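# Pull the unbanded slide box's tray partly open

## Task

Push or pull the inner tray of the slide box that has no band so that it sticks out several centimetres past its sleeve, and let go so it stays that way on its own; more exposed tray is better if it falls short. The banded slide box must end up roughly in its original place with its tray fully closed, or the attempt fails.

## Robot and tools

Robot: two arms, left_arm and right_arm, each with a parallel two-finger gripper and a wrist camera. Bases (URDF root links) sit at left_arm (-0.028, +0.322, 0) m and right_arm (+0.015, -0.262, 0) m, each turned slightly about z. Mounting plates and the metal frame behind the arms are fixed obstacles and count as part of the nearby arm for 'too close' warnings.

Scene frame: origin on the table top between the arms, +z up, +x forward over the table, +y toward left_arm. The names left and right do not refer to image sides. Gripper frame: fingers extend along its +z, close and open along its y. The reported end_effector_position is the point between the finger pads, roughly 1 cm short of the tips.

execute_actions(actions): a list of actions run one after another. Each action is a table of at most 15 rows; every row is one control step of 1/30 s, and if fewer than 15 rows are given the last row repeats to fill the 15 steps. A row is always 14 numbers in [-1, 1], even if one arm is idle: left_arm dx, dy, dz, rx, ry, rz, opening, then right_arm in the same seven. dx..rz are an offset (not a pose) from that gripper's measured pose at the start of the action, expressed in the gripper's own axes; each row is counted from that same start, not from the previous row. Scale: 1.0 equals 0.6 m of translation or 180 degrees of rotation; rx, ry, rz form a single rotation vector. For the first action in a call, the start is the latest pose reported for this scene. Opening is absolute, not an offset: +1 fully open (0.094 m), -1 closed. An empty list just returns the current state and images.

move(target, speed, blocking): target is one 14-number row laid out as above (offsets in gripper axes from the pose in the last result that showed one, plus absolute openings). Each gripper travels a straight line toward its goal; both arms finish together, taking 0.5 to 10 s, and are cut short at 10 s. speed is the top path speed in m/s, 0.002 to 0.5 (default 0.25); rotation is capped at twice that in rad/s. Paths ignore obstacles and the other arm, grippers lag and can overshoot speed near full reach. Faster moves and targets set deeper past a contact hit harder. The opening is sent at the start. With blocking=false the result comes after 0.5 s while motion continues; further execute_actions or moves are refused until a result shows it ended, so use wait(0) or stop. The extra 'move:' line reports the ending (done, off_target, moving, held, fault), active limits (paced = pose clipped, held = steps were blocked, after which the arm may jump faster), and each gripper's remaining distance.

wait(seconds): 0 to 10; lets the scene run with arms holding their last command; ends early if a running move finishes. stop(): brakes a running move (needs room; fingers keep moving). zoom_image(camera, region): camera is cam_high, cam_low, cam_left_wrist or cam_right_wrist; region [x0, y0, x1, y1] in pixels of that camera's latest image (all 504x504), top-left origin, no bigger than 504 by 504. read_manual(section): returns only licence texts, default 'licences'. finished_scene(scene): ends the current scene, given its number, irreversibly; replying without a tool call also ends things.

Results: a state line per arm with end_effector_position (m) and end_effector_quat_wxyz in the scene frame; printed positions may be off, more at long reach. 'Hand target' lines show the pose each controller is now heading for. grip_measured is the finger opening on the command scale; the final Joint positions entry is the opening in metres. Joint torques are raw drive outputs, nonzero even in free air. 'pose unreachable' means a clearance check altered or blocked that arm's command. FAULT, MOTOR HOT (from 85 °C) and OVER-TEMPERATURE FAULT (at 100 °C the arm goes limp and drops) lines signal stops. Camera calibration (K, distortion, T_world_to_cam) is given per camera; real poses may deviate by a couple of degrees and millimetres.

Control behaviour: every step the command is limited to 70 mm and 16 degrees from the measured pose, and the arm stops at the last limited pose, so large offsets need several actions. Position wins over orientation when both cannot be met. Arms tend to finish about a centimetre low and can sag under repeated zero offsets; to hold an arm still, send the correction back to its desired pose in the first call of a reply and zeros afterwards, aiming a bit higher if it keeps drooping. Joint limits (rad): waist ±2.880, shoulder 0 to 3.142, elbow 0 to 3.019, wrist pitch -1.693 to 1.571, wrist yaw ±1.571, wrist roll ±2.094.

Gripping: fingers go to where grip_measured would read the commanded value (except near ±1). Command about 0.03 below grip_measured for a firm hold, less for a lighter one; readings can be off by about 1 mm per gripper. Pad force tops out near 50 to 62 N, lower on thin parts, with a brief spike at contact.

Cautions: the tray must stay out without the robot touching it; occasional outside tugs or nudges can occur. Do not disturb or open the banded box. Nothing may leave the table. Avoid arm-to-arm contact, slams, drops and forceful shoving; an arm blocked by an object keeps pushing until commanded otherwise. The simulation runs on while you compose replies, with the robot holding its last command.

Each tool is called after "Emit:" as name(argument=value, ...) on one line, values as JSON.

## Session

Emit:
execute_actions(actions=[])

Scene clock: 0.00 s.
left_arm: end_effector_position=(+0.9268, +0.4781, +0.1218) grip_measured=+1.000 end_effector_quat_wxyz=(+0.694, -0.583, +0.284, -0.314) | right_arm: end_effector_position=(+0.4552, -0.6873, +0.3040) grip_measured=+1.000 end_effector_quat_wxyz=(+0.664, +0.241, +0.679, +0.200)
Joint positions: left_arm=[ 0.185  2.735  2.366  0.566 -0.625 -1.426  0.094] | right_arm=[-1.196  1.577  1.047  0.464 -0.948  0.58   0.094]
Joint velocities: left_arm=[-0.005 -0.005 -0.007 -0.002 -0.022 -0.007  0.   ] | right_arm=[-0.015 -0.015  0.002 -0.027 -0.022  0.037  0.   ]
Joint torques (N m, as the arm reports them, + toward a larger angle): no reading
Motor temperatures (°C, as the motors report them): left_arm=[23 25 24 21 24 23] | right_arm=[24 24 22 20 20 24]
Hand target (left_arm): +0.929, +0.478, +0.120; +0.695, -0.582, +0.281, -0.316
Hand target (right_arm): +0.458, -0.691, +0.315; +0.671, +0.233, +0.677, +0.194
camera_calibration (this result's frames):
cam_left_wrist: T_world_to_cam=[[-0.0949496, -0.11277, 0.989074, 0.0227884], [0.0635298, -0.992224, -0.10703, 0.43027], [0.993453, 0.0526732, 0.101376, -0.832141], [0, 0, 0, 1]] pos_world=[0.801521, 0.473326, 0.107871]
cam_right_wrist: T_world_to_cam=[[-0.0601195, -0.797365, -0.600495, -0.333327], [-0.579588, 0.517671, -0.629361, 0.812529], [0.812689, 0.310203, -0.493265, 0.114907], [0, 0, 0, 1]] pos_world=[0.357509, -0.72205, 0.367892]

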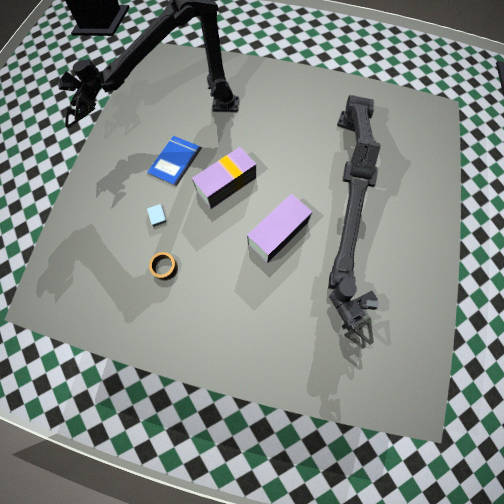

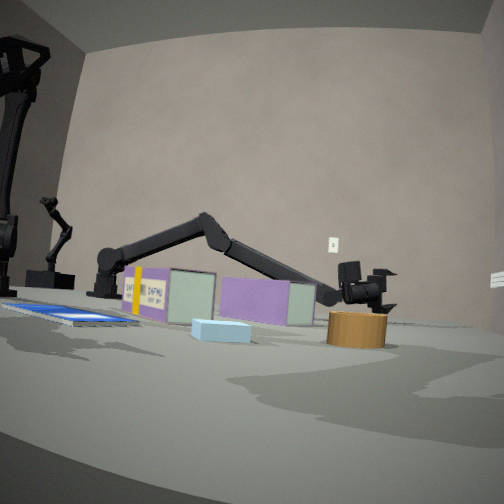

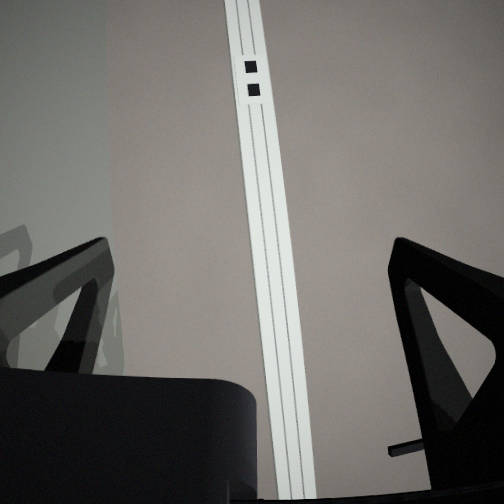

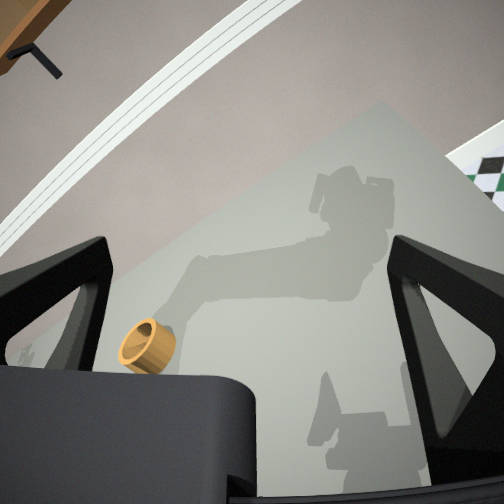

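Emit:
zoom_image(camera="cam_high", region=[180, 140, 340, 280])

Region (180, 140, 340, 280) of cam_high's 504x504 image, scaled by 3.150, with more detail than that image has; it fills the top 441 rows of this view, and the rest is white.

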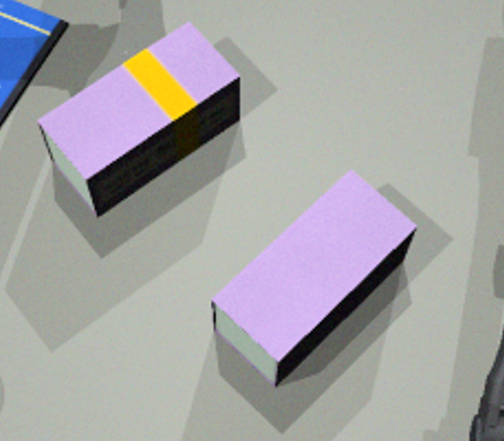

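Emit:
move(target=[-0.239,-0.181,-0.952,0.226,0.398,0.433,-1, 0.897,0.94,0.187,0.263,0.411,-0.033,0.6], speed=0.3)

Scene clock: 4.93 s.
left_arm: end_effector_position=(+0.3947, +0.2189, +0.1518) grip_measured=-0.989 end_effector_quat_wxyz=(+0.603, +0.213, +0.751, -0.166) | right_arm: end_effector_position=(+0.5813, +0.0759, +0.1869) grip_measured=+0.603 end_effector_quat_wxyz=(-0.001, +0.254, +0.967, -0.024)
Joint positions: left_arm=[0.071 1.281 0.353 0.681 0.477 0.122 0.001] | right_arm=[ 0.349  2.153  2.213 -1.667  0.031  1.061  0.075]
Joint velocities: left_arm=[-0.015 -0.015  0.002 -0.002  0.007 -0.037 -0.   ] | right_arm=[-0.005 -0.015 -0.007 -0.012 -0.007 -0.037 -0.   ]
Joint torques (N m, as the arm reports them, + toward a larger angle): left_arm=[-0.82 -5.98  7.42  1.27 -0.18  0.24] | right_arm=[ -0.57 -21.4   12.23  -0.55   0.     0.08]
Motor temperatures (°C, as the motors report them): left_arm=[23 26 25 21 24 23] | right_arm=[24 24 24 20 20 24]
Hand target (left_arm): +0.390, +0.214, +0.143; +0.592, +0.220, +0.757, -0.167
Hand target (right_arm): +0.590, +0.077, +0.197; +0.005, +0.264, +0.964, -0.015
Off the commanded pose (left_arm): 0.012 m, 2 deg.
Off the commanded pose (right_arm): 0.024 m, 3 deg.
move: off_target (left_arm, right_arm)
camera_calibration (this result's frames):
cam_left_wrist: T_world_to_cam=[[-0.50761, -0.861553, -0.0077052, 0.391502], [-0.647685, 0.38747, -0.656026, 0.272183], [0.568187, -0.328015, -0.754699, 0.0881174], [0, 0, 0, 1]] pos_world=[0.324952, 0.26074, 0.248078]
cam_right_wrist: T_world_to_cam=[[-0.50085, -0.864412, 0.0440634, 0.353335], [-0.697569, 0.433269, 0.57068, 0.267517], [-0.512394, 0.255087, -0.81999, 0.553461], [0, 0, 0, 1]] pos_world=[0.647169, 0.0483391, 0.285597]

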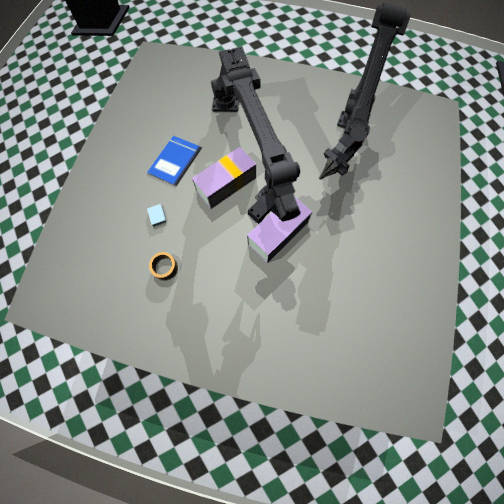

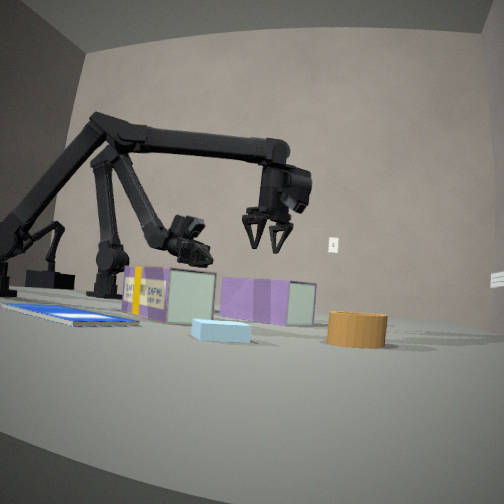

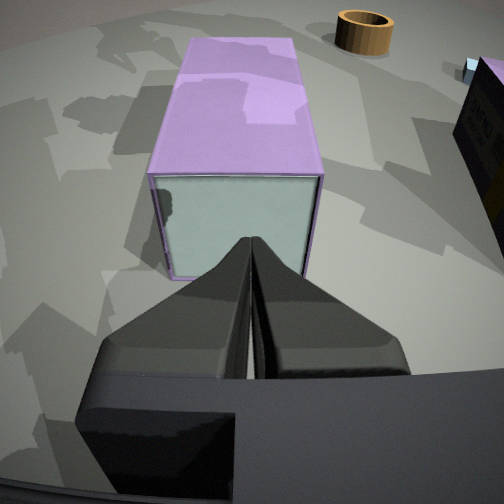

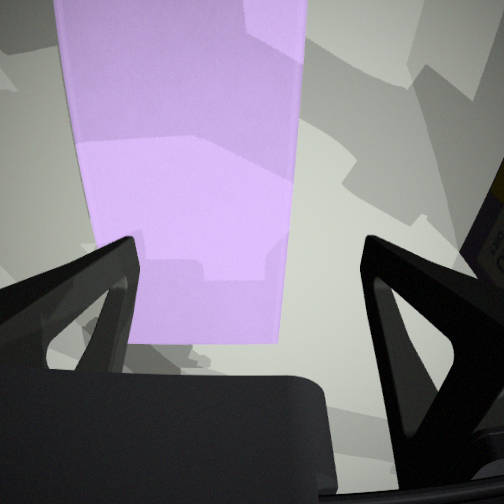

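Emit:
move(target=[0.157,0.015,0.10,0,0.01,0,-1, 0,0.055,0.07,-0.015,0.004,0.013,0.5], speed=0.12)

Scene clock: 7.70 s.
left_arm: end_effector_position=(+0.4217, +0.2133, +0.0370) grip_measured=-0.989 end_effector_quat_wxyz=(+0.576, +0.207, +0.774, -0.164) | right_arm: end_effector_position=(+0.5950, +0.0966, +0.1563) grip_measured=+0.503 end_effector_quat_wxyz=(+0.001, +0.269, +0.963, +0.000)
Joint positions: left_arm=[0.05  1.793 0.399 1.076 0.443 0.123 0.001] | right_arm=[ 0.357  2.199  2.213 -1.583  0.002  1.101  0.071]
Joint velocities: left_arm=[-0.005 -0.015 -0.007  0.002 -0.022  0.066 -0.001] | right_arm=[-0.015 -0.005 -0.002 -0.002 -0.007 -0.007 -0.   ]
Joint torques (N m, as the arm reports them, + toward a larger angle): left_arm=[-1.15 -8.37  5.54  3.18 -0.17  0.15] | right_arm=[  0.43 -21.6    8.87   0.68  -0.05   0.09]
Motor temperatures (°C, as the motors report them): left_arm=[23 26 25 21 24 23] | right_arm=[24 25 24 20 20 24]
Hand target (left_arm): +0.431, +0.206, +0.046; +0.591, +0.215, +0.760, -0.163
Hand target (right_arm): +0.597, +0.103, +0.144; -0.001, +0.274, +0.962, +0.001
Off the commanded pose (left_arm): 0.016 m, 3 deg.
Off the commanded pose (right_arm): 0.014 m, 1 deg.
move: off_target (left_arm, right_arm)
camera_calibration (this result's frames):
cam_left_wrist: T_world_to_cam=[[-0.496901, -0.867686, 0.0145212, 0.395444], [-0.696691, 0.388889, -0.602816, 0.234868], [0.517408, -0.309657, -0.797748, 0.00342625], [0, 0, 0, 1]] pos_world=[0.358354, 0.252844, 0.138573]
cam_right_wrist: T_world_to_cam=[[-0.528439, -0.848966, -0.00288207, 0.40173], [-0.693824, 0.42991, 0.577742, 0.282636], [-0.489244, 0.307301, -0.816214, 0.510702], [0, 0, 0, 1]] pos_world=[0.658248, 0.0626082, 0.25471]

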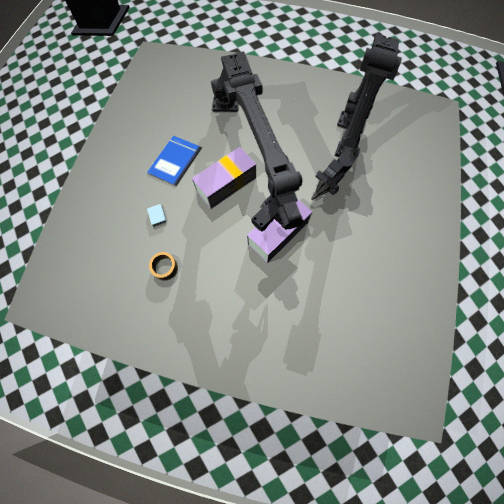

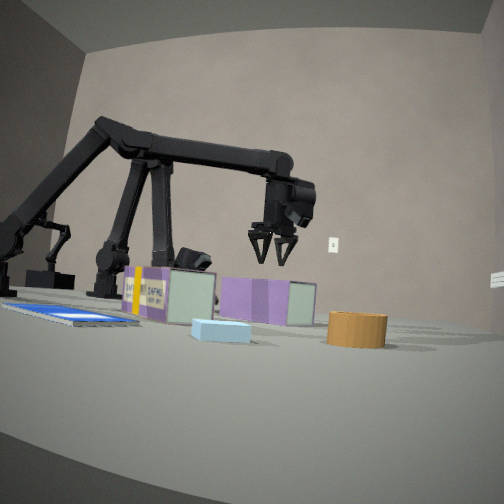

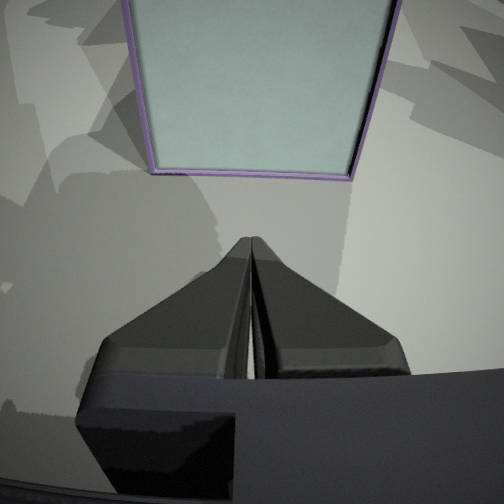

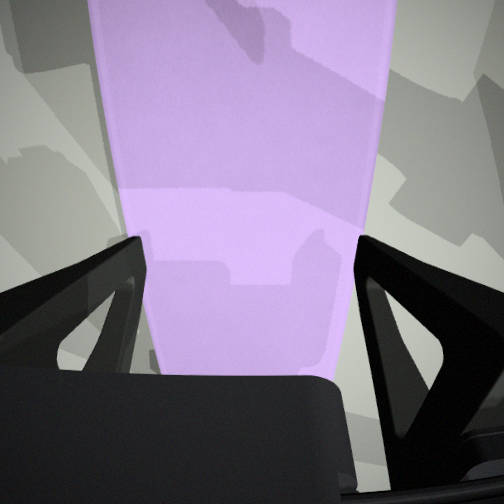

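Emit:
move(target=[-0.045,-0.01,0.06,0,-0.02,0,-1, 0,0.008,0.10,0,0,0,0.4], speed=0.06)

Scene clock: 9.10 s.
left_arm: end_effector_position=(+0.4464, +0.1946, +0.0504) grip_measured=-0.989 end_effector_quat_wxyz=(+0.593, +0.201, +0.762, -0.164) | right_arm: end_effector_position=(+0.5984, +0.0987, +0.1195) grip_measured=+0.403 end_effector_quat_wxyz=(+0.008, +0.270, +0.963, +0.008)
Joint positions: left_arm=[-0.002  1.802  0.461  1.076  0.388  0.091  0.001] | right_arm=[ 0.357  2.199  2.117 -1.466  0.002  1.101  0.066]
Joint velocities: left_arm=[-0.005 -0.024  0.002  0.007  0.022  0.037 -0.001] | right_arm=[ 0.005 -0.005 -0.007 -0.002  0.022  0.022  0.   ]
Joint torques (N m, as the arm reports them, + toward a larger angle): left_arm=[-0.99 -8.87  6.26  2.85 -0.21 -0.02] | right_arm=[  0.33 -20.98   7.74   0.83   0.07  -0.03]
Motor temperatures (°C, as the motors report them): left_arm=[23 26 26 21 24 23] | right_arm=[24 25 24 20 20 24]
Hand target (left_arm): +0.455, +0.187, +0.053; +0.600, +0.201, +0.756, -0.170
Hand target (right_arm): +0.598, +0.102, +0.097; +0.001, +0.269, +0.963, +0.000
Off the commanded pose (left_arm): 0.012 m, 1 deg.
Off the commanded pose (right_arm): 0.023 m, 1 deg.
move: off_target (left_arm, right_arm)
camera_calibration (this result's frames):
cam_left_wrist: T_world_to_cam=[[-0.48965, -0.871863, 0.00990828, 0.389069], [-0.676266, 0.372578, -0.635492, 0.263129], [0.55037, -0.317869, -0.772044, -0.0188745], [0, 0, 0, 1]] pos_world=[0.378841, 0.235179, 0.14879]
cam_right_wrist: T_world_to_cam=[[-0.528544, -0.848629, -0.0216943, 0.407394], [-0.703893, 0.423828, 0.570003, 0.312845], [-0.474527, 0.316542, -0.821356, 0.472573], [0, 0, 0, 1]] pos_world=[0.659784, 0.0635445, 0.218666]

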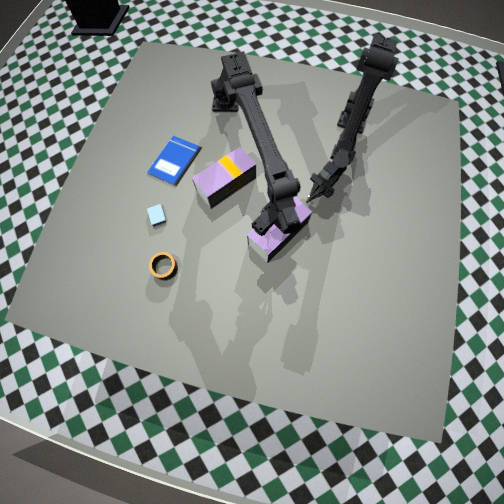

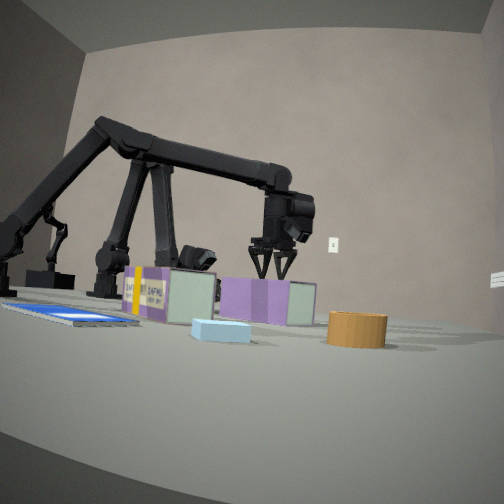

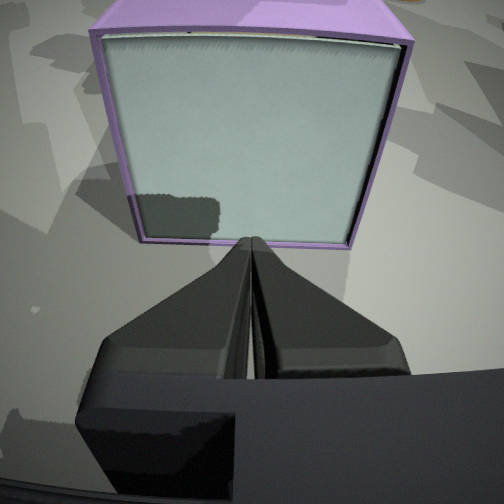

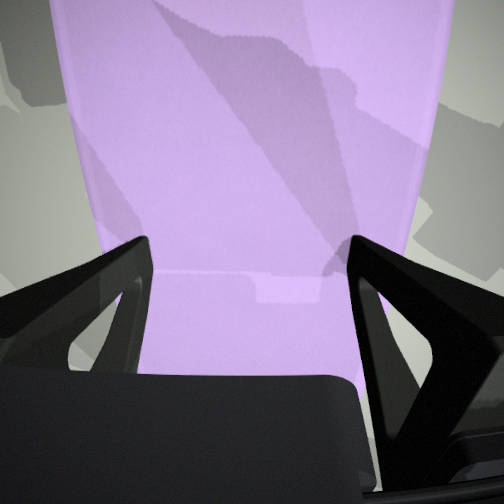

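Emit:
execute_actions(actions=[[[-0.012,-0.008,0.04,0,0,0,-1, 0,0,0.06,0.008,0.005,0,0.4]],[[-0.012,-0.005,0.04,0,0,0,-1, 0.01,0,0.09,0.015,0.008,0,0.4]],[[-0.012,-0.005,0.04,0,0,0,-1, 0.04,-0.01,0.1,0.02,0.012,0,0.4]]])

Scene clock: 10.73 s.
left_arm: end_effector_position=(+0.4829, +0.1713, +0.0693) grip_measured=-0.989 end_effector_quat_wxyz=(+0.612, +0.200, +0.751, -0.146) | right_arm: end_effector_position=(+0.5961, +0.0988, +0.1172) grip_measured=+0.403 end_effector_quat_wxyz=(+0.020, +0.269, +0.963, +0.016)
Joint positions: left_arm=[-0.065  1.804  0.558  1.027  0.297  0.09   0.001] | right_arm=[ 0.36   2.172  2.062 -1.412  0.008  1.103  0.066]
Joint velocities: left_arm=[-0.015  0.005  0.002  0.007  0.037 -0.022 -0.001] | right_arm=[-0.005  0.024  0.017  0.002  0.007  0.095 -0.   ]
Joint torques (N m, as the arm reports them, + toward a larger angle): left_arm=[-1.15 -9.35  8.37  1.31 -0.17  0.03] | right_arm=[  1.87 -17.6    4.88   0.5   -0.29   0.15]
Motor temperatures (°C, as the motors report them): left_arm=[23 26 26 21 24 23] | right_arm=[24 25 24 20 20 24]
Hand target (left_arm): +0.494, +0.160, +0.069; +0.610, +0.203, +0.750, -0.153
Hand target (right_arm): +0.574, +0.105, +0.060; -0.017, +0.269, +0.963, -0.018
Off the commanded pose (left_arm): 0.016 m, 1 deg.
Off the commanded pose (right_arm): 0.064 m, 6 deg.
camera_calibration (this result's frames):
cam_left_wrist: T_world_to_cam=[[-0.466974, -0.883913, -0.0251486, 0.380013], [-0.654065, 0.364404, -0.662879, 0.30112], [0.595092, -0.293099, -0.748304, -0.059176], [0, 0, 0, 1]] pos_world=[0.409624, 0.208825, 0.164882]
cam_right_wrist: T_world_to_cam=[[-0.526583, -0.849019, -0.0433193, 0.407673], [-0.719178, 0.417723, 0.555239, 0.323953], [-0.453313, 0.323534, -0.830562, 0.45733], [0, 0, 0, 1]] pos_world=[0.654968, 0.0628381, 0.21763]

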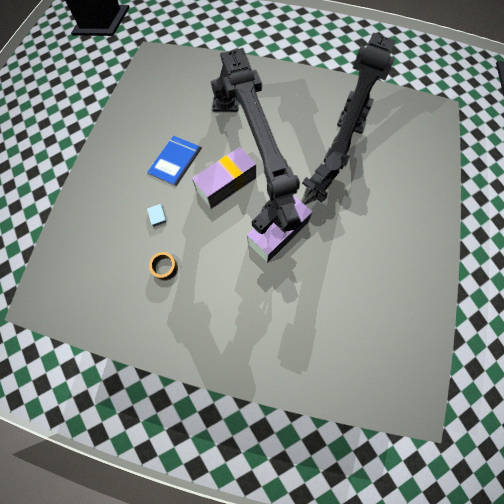

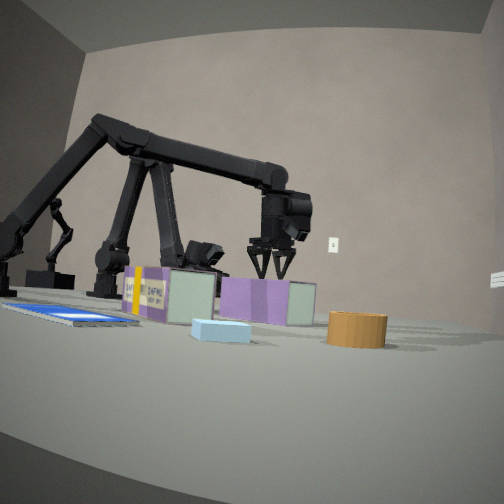

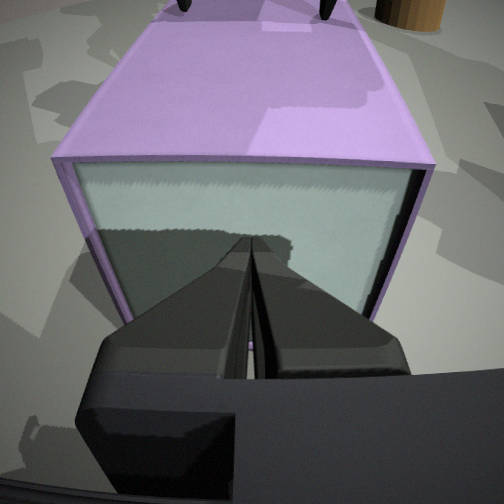

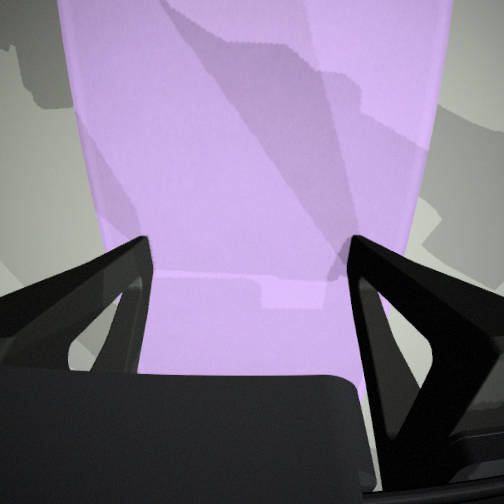

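Emit:
execute_actions(actions=[[[0.025,-0.008,0.04,0.015,0,0,-1, 0.05,-0.01,0.1,0.02,0.012,0,0.4]],[[0.015,-0.008,0.045,0.012,0,0,-1, 0.05,-0.01,0.1,0.02,0.012,0,0.4]],[[0.005,-0.008,0.045,0.01,0,0,-1, 0.05,-0.01,0.1,0.02,0.012,0,0.4]]])

Scene clock: 12.30 s.
left_arm: end_effector_position=(+0.4972, +0.1579, +0.0305) grip_measured=-0.989 end_effector_quat_wxyz=(+0.591, +0.219, +0.756, -0.174) | right_arm: end_effector_position=(+0.5954, +0.0985, +0.1193) grip_measured=+0.403 end_effector_quat_wxyz=(+0.060, +0.274, +0.959, +0.033)
Joint positions: left_arm=[-0.063  1.937  0.628  1.048  0.367  0.09   0.001] | right_arm=[ 0.37   2.107  1.954 -1.288  0.047  1.121  0.066]
Joint velocities: left_arm=[-0.005  0.005 -0.007 -0.002 -0.051 -0.051  0.001] | right_arm=[-0.005  0.005 -0.002 -0.017  0.081  0.007  0.   ]
Joint torques (N m, as the arm reports them, + toward a larger angle): left_arm=[-1.49 -9.45  8.13  1.53 -0.11  0.05] | right_arm=[  2.39 -16.69   5.05   0.87  -0.45   0.18]
Motor temperatures (°C, as the motors report them): left_arm=[23 26 26 21 24 23] | right_arm=[24 25 24 20 20 24]
Hand target (left_arm): +0.507, +0.144, +0.022; +0.586, +0.224, +0.757, -0.182
Hand target (right_arm): +0.572, +0.109, +0.060; +0.023, +0.272, +0.962, +0.003
Off the commanded pose (left_arm): 0.020 m, 1 deg.
Off the commanded pose (right_arm): 0.068 m, 6 deg.
camera_calibration (this result's frames):
cam_left_wrist: T_world_to_cam=[[-0.524665, -0.851301, 0.00362842, 0.396538], [-0.656881, 0.402124, -0.637812, 0.284299], [0.541511, -0.337021, -0.770184, -0.0664851], [0, 0, 0, 1]] pos_world=[0.430803, 0.200843, 0.128685]
cam_right_wrist: T_world_to_cam=[[-0.529961, -0.842145, -0.0996637, 0.415152], [-0.760613, 0.420075, 0.494979, 0.354093], [-0.374978, 0.338125, -0.86317, 0.414598], [0, 0, 0, 1]] pos_world=[0.644808, 0.0606861, 0.223976]

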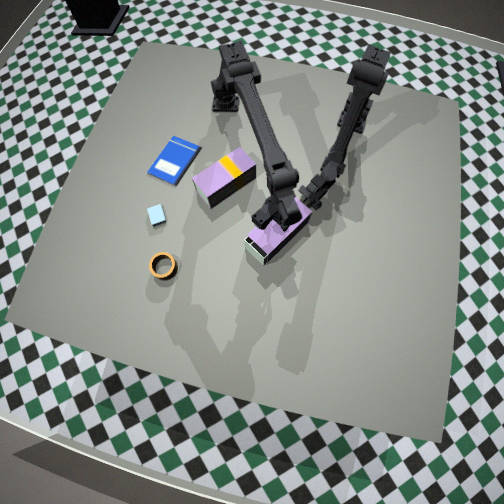

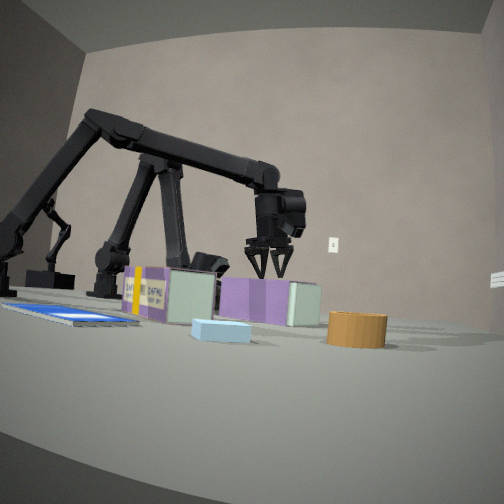

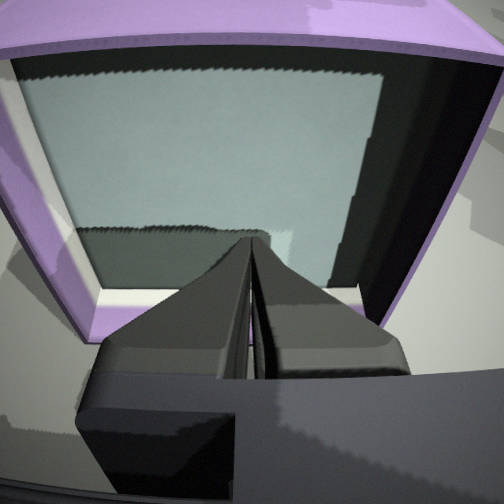

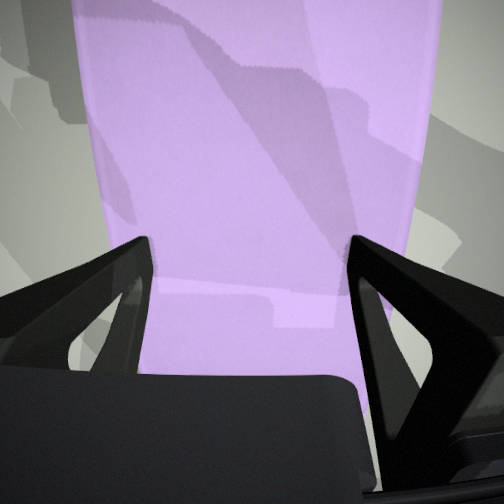

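Emit:
execute_actions(actions=[[[-0.03,-0.003,0.04,0,0,0,-1, 0.04,-0.01,0.09,0.05,0.045,0,0.4]],[[-0.02,-0.003,0.045,0,0,0,-1, 0.045,-0.01,0.095,0.04,0.035,0,0.4]]])

Scene clock: 13.43 s.
left_arm: end_effector_position=(+0.5099, +0.1555, +0.0279) grip_measured=-0.989 end_effector_quat_wxyz=(+0.578, +0.209, +0.773, -0.160) | right_arm: end_effector_position=(+0.5823, +0.1029, +0.1165) grip_measured=+0.402 end_effector_quat_wxyz=(-0.013, +0.273, +0.962, -0.000)
Joint positions: left_arm=[-0.077  1.925  0.665  0.96   0.319  0.09   0.001] | right_arm=[ 0.37   2.195  2.102 -1.495 -0.019  1.121  0.066]
Joint velocities: left_arm=[-0.005  0.005 -0.002 -0.007  0.037 -0.037  0.001] | right_arm=[-0.015  0.005 -0.002 -0.012 -0.037  0.037 -0.   ]
Joint torques (N m, as the arm reports them, + toward a larger angle): left_arm=[ -2.   -11.41   9.28   1.19  -0.2    0.03] | right_arm=[  1.7  -16.     8.17  -1.06  -0.83   0.09]
Motor temperatures (°C, as the motors report them): left_arm=[23 26 26 21 24 23] | right_arm=[24 25 24 20 20 24]
Hand target (left_arm): +0.525, +0.140, +0.034; +0.582, +0.214, +0.767, -0.168
Hand target (right_arm): +0.562, +0.112, +0.063; -0.060, +0.272, +0.960, -0.036
Off the commanded pose (left_arm): 0.023 m, 1 deg.
Off the commanded pose (right_arm): 0.060 m, 7 deg.
camera_calibration (this result's frames):
cam_left_wrist: T_world_to_cam=[[-0.4966, -0.867967, 0.00457427, 0.389475], [-0.69282, 0.393205, -0.604475, 0.310749], [0.522866, -0.303352, -0.796611, -0.0710907], [0, 0, 0, 1]] pos_world=[0.445877, 0.194298, 0.129427]
cam_right_wrist: T_world_to_cam=[[-0.53533, -0.844625, 0.00544051, 0.402815], [-0.674183, 0.431165, 0.599645, 0.279938], [-0.508821, 0.31734, -0.800248, 0.47853], [0, 0, 0, 1]] pos_world=[0.647855, 0.0676713, 0.212888]

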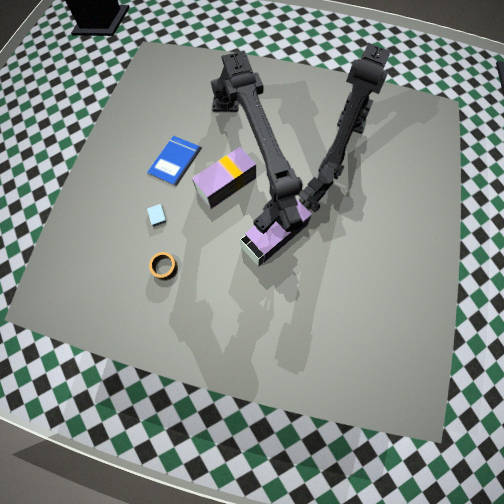

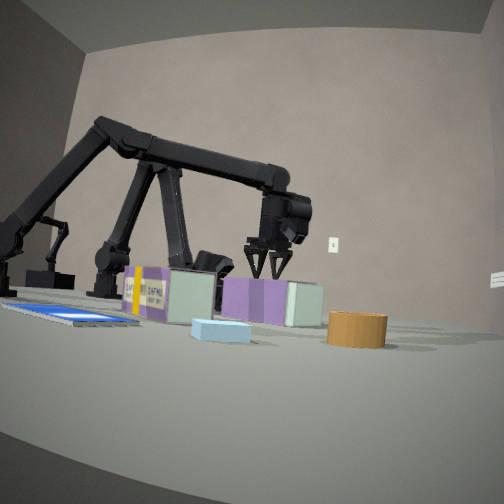

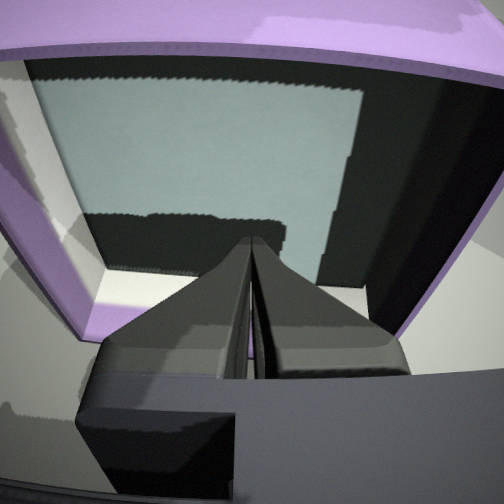

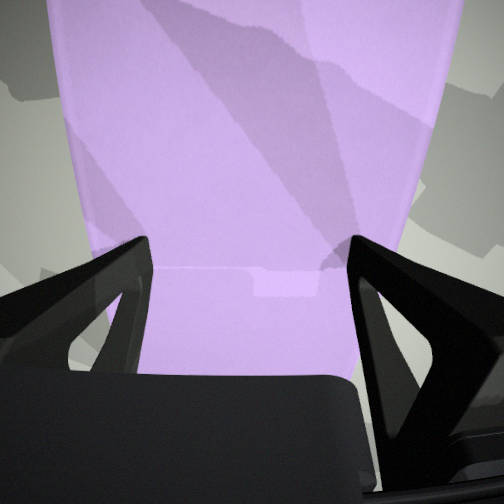

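Emit:
move(target=[0.03,0,-0.15,0,-0.02,0,-1, -0.03,0,-0.1,0,0,0,0.4], speed=0.15)

Emit:
zoom_image(camera="cam_high", region=[200, 170, 340, 290])

Scene clock: 14.60 s.
left_arm: end_effector_position=(+0.4295, +0.1971, +0.0286) grip_measured=-0.989 end_effector_quat_wxyz=(+0.590, +0.205, +0.762, -0.172) | right_arm: end_effector_position=(+0.5911, +0.0890, +0.1776) grip_measured=+0.402 end_effector_quat_wxyz=(-0.013, +0.279, +0.960, -0.001)
Joint positions: left_arm=[0.007 1.881 0.425 1.184 0.412 0.09  0.001] | right_arm=[ 0.346  2.193  2.258 -1.655 -0.017  1.11   0.066]
Joint velocities: left_arm=[-0.005 -0.024 -0.027  0.002 -0.007 -0.022  0.   ] | right_arm=[-0.005  0.024  0.007 -0.032 -0.022  0.007 -0.   ]
Joint torques (N m, as the arm reports them, + toward a larger angle): left_arm=[ 1.22 -9.98  2.59  3.14  0.    0.15] | right_arm=[ -0.4  -20.91  11.85  -0.47  -0.01  -0.2 ]
Motor temperatures (°C, as the motors report them): left_arm=[23 26 26 21 24 23] | right_arm=[24 25 25 20 20 24]
Hand target (left_arm): +0.431, +0.202, +0.036; +0.602, +0.204, +0.754, -0.166
Hand target (right_arm): +0.598, +0.092, +0.176; -0.013, +0.273, +0.962, +0.000
Off the commanded pose (left_arm): 0.009 m, 2 deg.
Off the commanded pose (right_arm): 0.009 m, 1 deg.
move: done
camera_calibration (this result's frames):
cam_left_wrist: T_world_to_cam=[[-0.502185, -0.864547, 0.0192167, 0.386917], [-0.675632, 0.378387, -0.632728, 0.235443], [0.539751, -0.33073, -0.774136, -0.0184131], [0, 0, 0, 1]] pos_world=[0.363315, 0.23933, 0.127282]
cam_right_wrist: T_world_to_cam=[[-0.545895, -0.837824, 0.00701406, 0.400772], [-0.66877, 0.440758, 0.598731, 0.251407], [-0.504723, 0.322154, -0.800919, 0.533605], [0, 0, 0, 1]] pos_world=[0.656236, 0.0530635, 0.274038]

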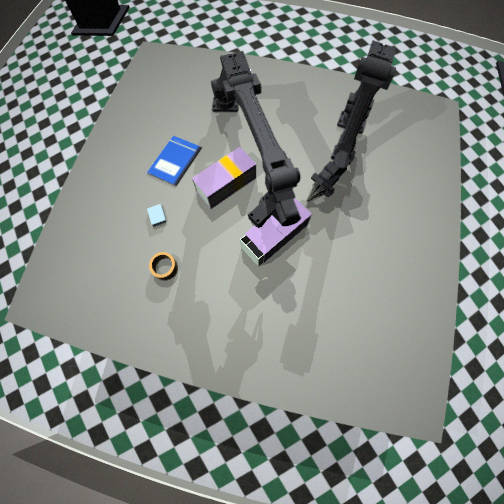

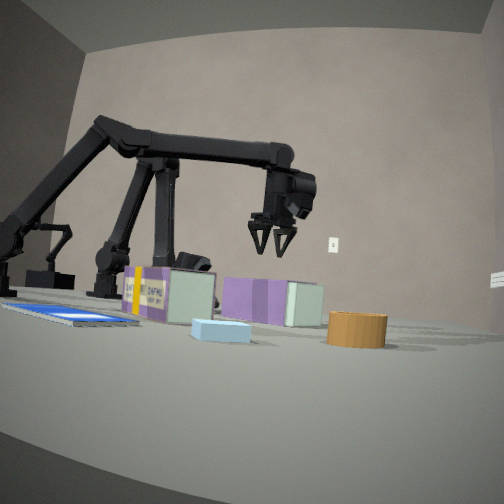

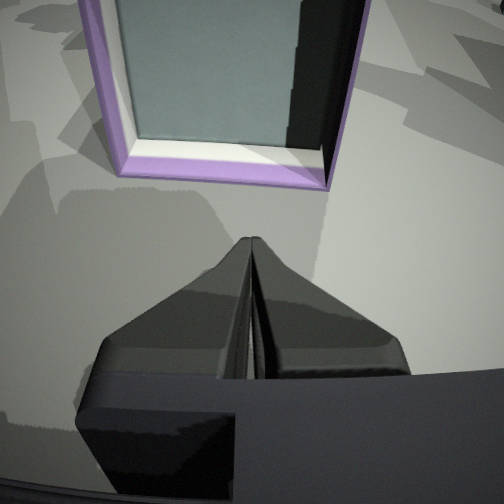

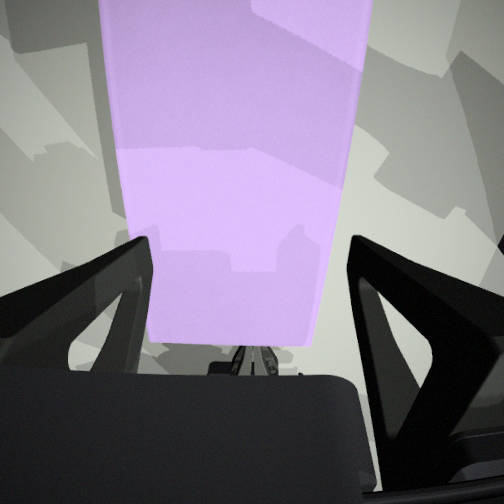

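Region (200, 170, 340, 290) of cam_high's 504x504 image, scaled by 3.600, with more detail than that image has; it fills the top 432 rows of this view, and the rest is white.

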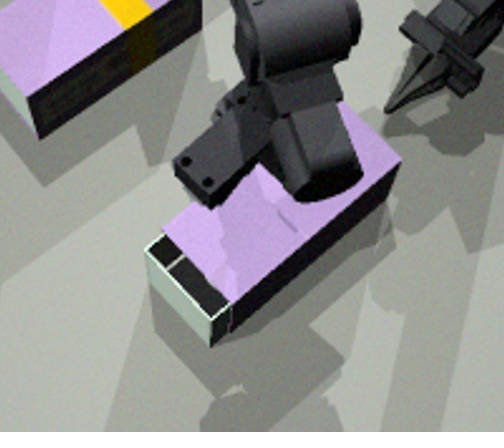

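Emit:
move(target=[-0.04,0,-0.03,0,0,0,-1, -0.225,0.034,0.035,0,0,-0.48,-1], speed=0.3)

Scene clock: 17.97 s.
left_arm: end_effector_position=(+0.4236, +0.1968, +0.0617) grip_measured=-0.989 end_effector_quat_wxyz=(+0.598, +0.209, +0.754, -0.175) | right_arm: end_effector_position=(+0.7080, +0.0331, +0.1517) grip_measured=-0.985 end_effector_quat_wxyz=(+0.043, -0.445, +0.895, +0.007)
Joint positions: left_arm=[0.009 1.749 0.399 1.102 0.427 0.09  0.001] | right_arm=[ 0.201  2.459  2.67  -1.696 -0.019 -0.523  0.001]
Joint velocities: left_arm=[-0.034  0.005  0.012 -0.002  0.022 -0.022  0.001] | right_arm=[-0.005 -0.024  0.007 -0.007 -0.037 -0.007 -0.001]
Joint torques (N m, as the arm reports them, + toward a larger angle): left_arm=[ 1.56 -9.26  3.33  1.26  0.01  0.15] | right_arm=[ -0.34 -23.63  12.53  -0.25  -0.06  -0.18]
Motor temperatures (°C, as the motors report them): left_arm=[23 26 26 21 24 23] | right_arm=[24 26 26 20 20 24]
Hand target (left_arm): +0.420, +0.204, +0.057; +0.590, +0.205, +0.762, -0.172
Hand target (right_arm): +0.714, +0.034, +0.152; +0.049, -0.451, +0.891, +0.006
Off the commanded pose (left_arm): 0.009 m, 2 deg.
Off the commanded pose (right_arm): 0.008 m, 6 deg.
joint sent to its limit (right arm) — the command would take joint 4 (wrist pitch) past its lower limit, so that joint was sent only as far as its limit.
move: off_target (right_arm)
camera_calibration (this result's frames):
cam_left_wrist: T_world_to_cam=[[-0.512328, -0.85869, 0.0131058, 0.386569], [-0.656532, 0.381783, -0.650544, 0.244903], [0.553612, -0.341896, -0.759355, 0.00565145], [0, 0, 0, 1]] pos_world=[0.355708, 0.240376, 0.158545]
cam_right_wrist: T_world_to_cam=[[0.789724, -0.613027, 0.0231168, -0.537503], [-0.537022, -0.672614, 0.509114, 0.326872], [-0.296552, -0.414474, -0.860388, 0.475865], [0, 0, 0, 1]] pos_world=[0.741135, 0.0875884, 0.255439]

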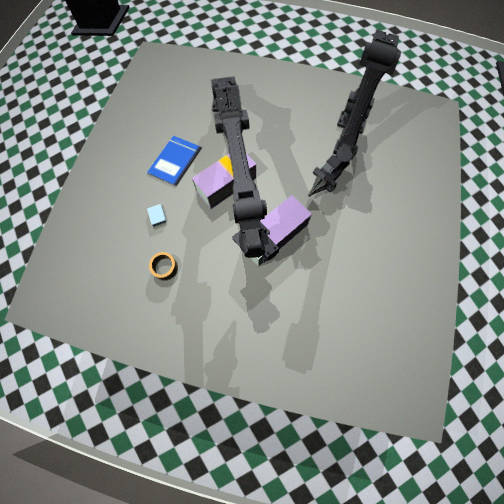

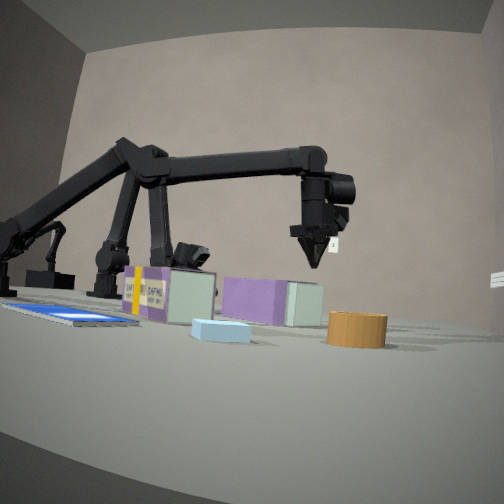

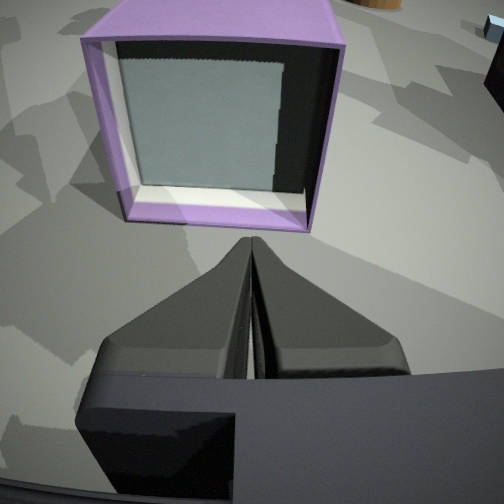

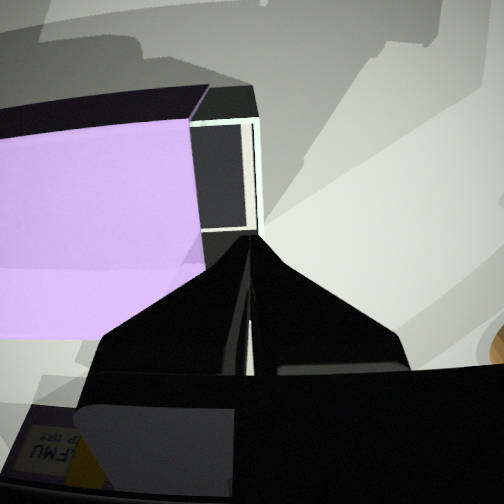

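Emit:
move(target=[0,0,0,0,0,0,-1, -0.005,0.022,0.05,0,0,0,-1], speed=0.06)

Scene clock: 19.37 s.
left_arm: end_effector_position=(+0.4236, +0.1968, +0.0617) grip_measured=-0.989 end_effector_quat_wxyz=(+0.598, +0.209, +0.754, -0.175) | right_arm: end_effector_position=(+0.6996, +0.0416, +0.1098) grip_measured=-0.985 end_effector_quat_wxyz=(+0.028, -0.450, +0.893, +0.008)
Joint positions: left_arm=[0.009 1.749 0.399 1.102 0.427 0.09  0.001] | right_arm=[ 0.216  2.438  2.52  -1.598 -0.019 -0.519  0.001]
Joint velocities: left_arm=[-0.005 -0.015  0.017 -0.012  0.022  0.066 -0.002] | right_arm=[-0.015 -0.005 -0.007  0.012  0.007 -0.007  0.   ]
Joint torques (N m, as the arm reports them, + toward a larger angle): left_arm=[ 0.32 -9.03  4.14  2.13 -0.08  0.12] | right_arm=[  0.23 -27.6    8.32   0.85  -0.02   0.06]
Motor temperatures (°C, as the motors report them): left_arm=[23 26 26 21 24 23] | right_arm=[24 26 26 20 20 24]
Hand target (left_arm): +0.424, +0.197, +0.062; +0.598, +0.209, +0.754, -0.175
Hand target (right_arm): +0.702, +0.045, +0.122; +0.043, -0.445, +0.894, +0.007
Off the commanded pose (left_arm): 0.000 m, 0 deg.
Off the commanded pose (right_arm): 0.013 m, 2 deg.
move: off_target (right_arm)
camera_calibration (this result's frames):
cam_left_wrist: T_world_to_cam=[[-0.512328, -0.85869, 0.0131058, 0.386569], [-0.656532, 0.381783, -0.650544, 0.244903], [0.553612, -0.341896, -0.759355, 0.00565145], [0, 0, 0, 1]] pos_world=[0.355708, 0.240376, 0.158545]
cam_right_wrist: T_world_to_cam=[[0.796886, -0.604072, 0.00828497, -0.528467], [-0.514991, -0.672073, 0.532074, 0.331445], [-0.315843, -0.428269, -0.846657, 0.453403], [0, 0, 0, 1]] pos_world=[0.735023, 0.0977014, 0.211902]

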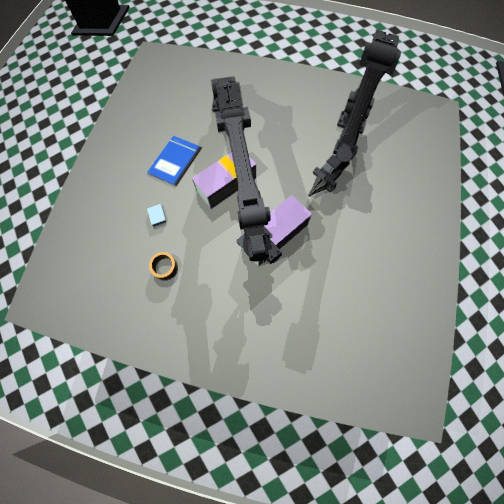

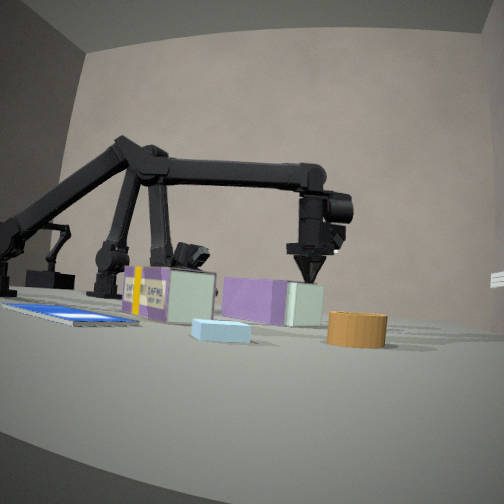

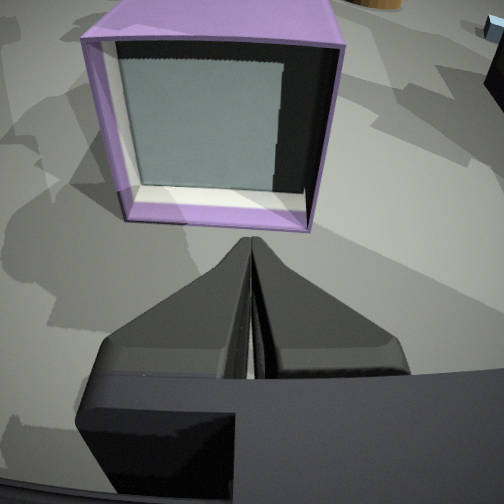

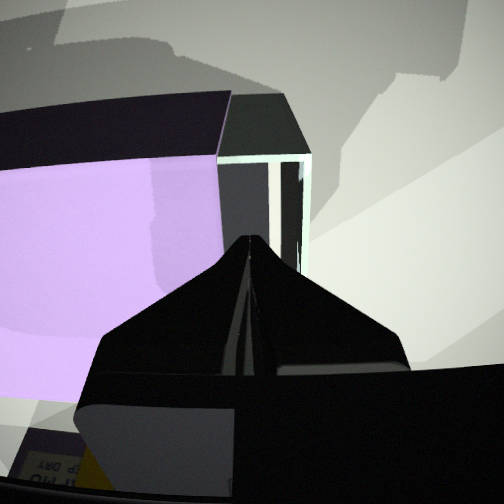

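Emit:
move(target=[0,0,0,0,0,0,-1, 0.008,-0.01,0.035,0,0,0,-1], speed=0.04)

Scene clock: 20.30 s.
left_arm: end_effector_position=(+0.4236, +0.1968, +0.0617) grip_measured=-0.989 end_effector_quat_wxyz=(+0.598, +0.209, +0.754, -0.175) | right_arm: end_effector_position=(+0.7001, +0.0358, +0.0882) grip_measured=-0.985 end_effector_quat_wxyz=(+0.022, -0.447, +0.894, +0.008)
Joint positions: left_arm=[0.009 1.749 0.399 1.102 0.427 0.09  0.001] | right_arm=[ 0.209  2.438  2.464 -1.555 -0.018 -0.519  0.001]
Joint velocities: left_arm=[-0.005  0.015 -0.002 -0.002  0.022 -0.007  0.001] | right_arm=[-0.005 -0.015 -0.002 -0.017 -0.066  0.037  0.001]
Joint torques (N m, as the arm reports them, + toward a larger angle): left_arm=[ 0.15 -8.94  4.15  2.17 -0.1   0.11] | right_arm=[ -0.27 -26.36   8.03   0.8   -0.11  -0.14]
Motor temperatures (°C, as the motors report them): left_arm=[23 26 26 21 24 23] | right_arm=[24 26 26 20 20 24]
Hand target (left_arm): +0.424, +0.197, +0.062; +0.598, +0.209, +0.754, -0.175
Hand target (right_arm): +0.703, +0.035, +0.089; +0.028, -0.450, +0.893, +0.008
Off the commanded pose (left_arm): 0.000 m, 0 deg.
Off the commanded pose (right_arm): 0.003 m, 1 deg.
move: done
camera_calibration (this result's frames):
cam_left_wrist: T_world_to_cam=[[-0.512328, -0.85869, 0.0131058, 0.386569], [-0.656532, 0.381783, -0.650544, 0.244903], [0.553612, -0.341896, -0.759355, 0.00565145], [0, 0, 0, 1]] pos_world=[0.355708, 0.240376, 0.158545]
cam_right_wrist: T_world_to_cam=[[0.792536, -0.609819, 0.00267719, -0.528438], [-0.513925, -0.665534, 0.541245, 0.337518], [-0.32828, -0.430332, -0.840861, 0.441146], [0, 0, 0, 1]] pos_world=[0.737084, 0.0922179, 0.189677]

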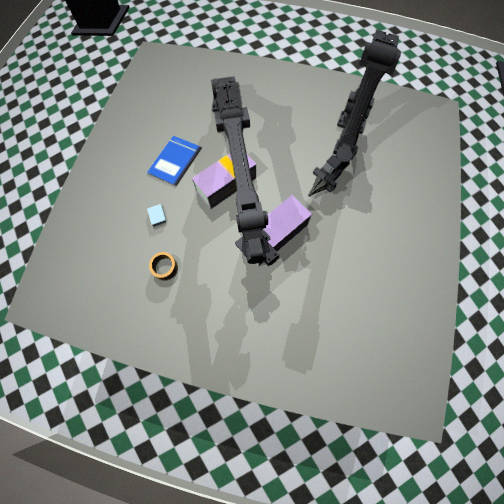

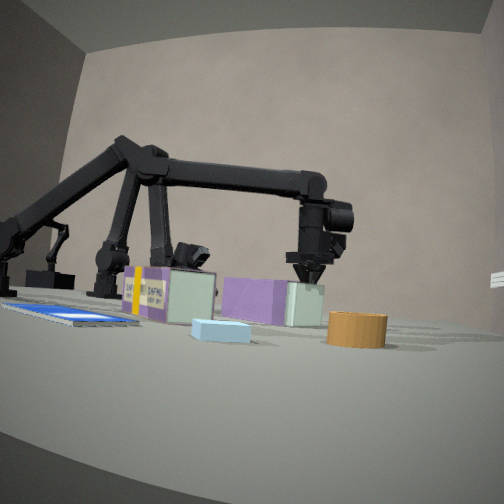

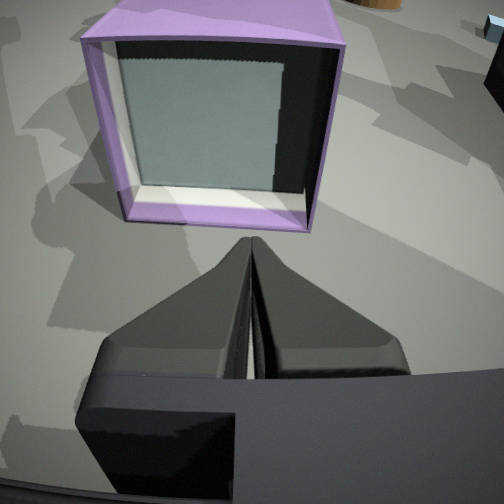

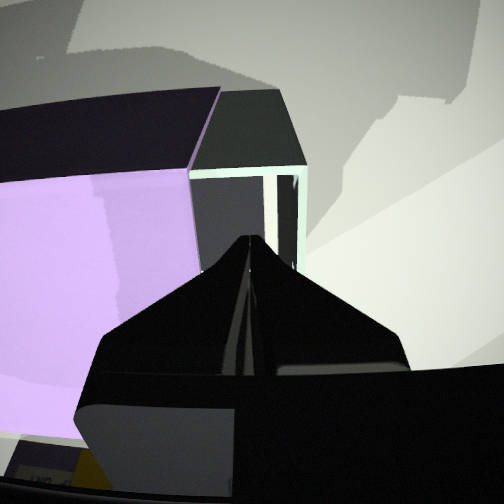

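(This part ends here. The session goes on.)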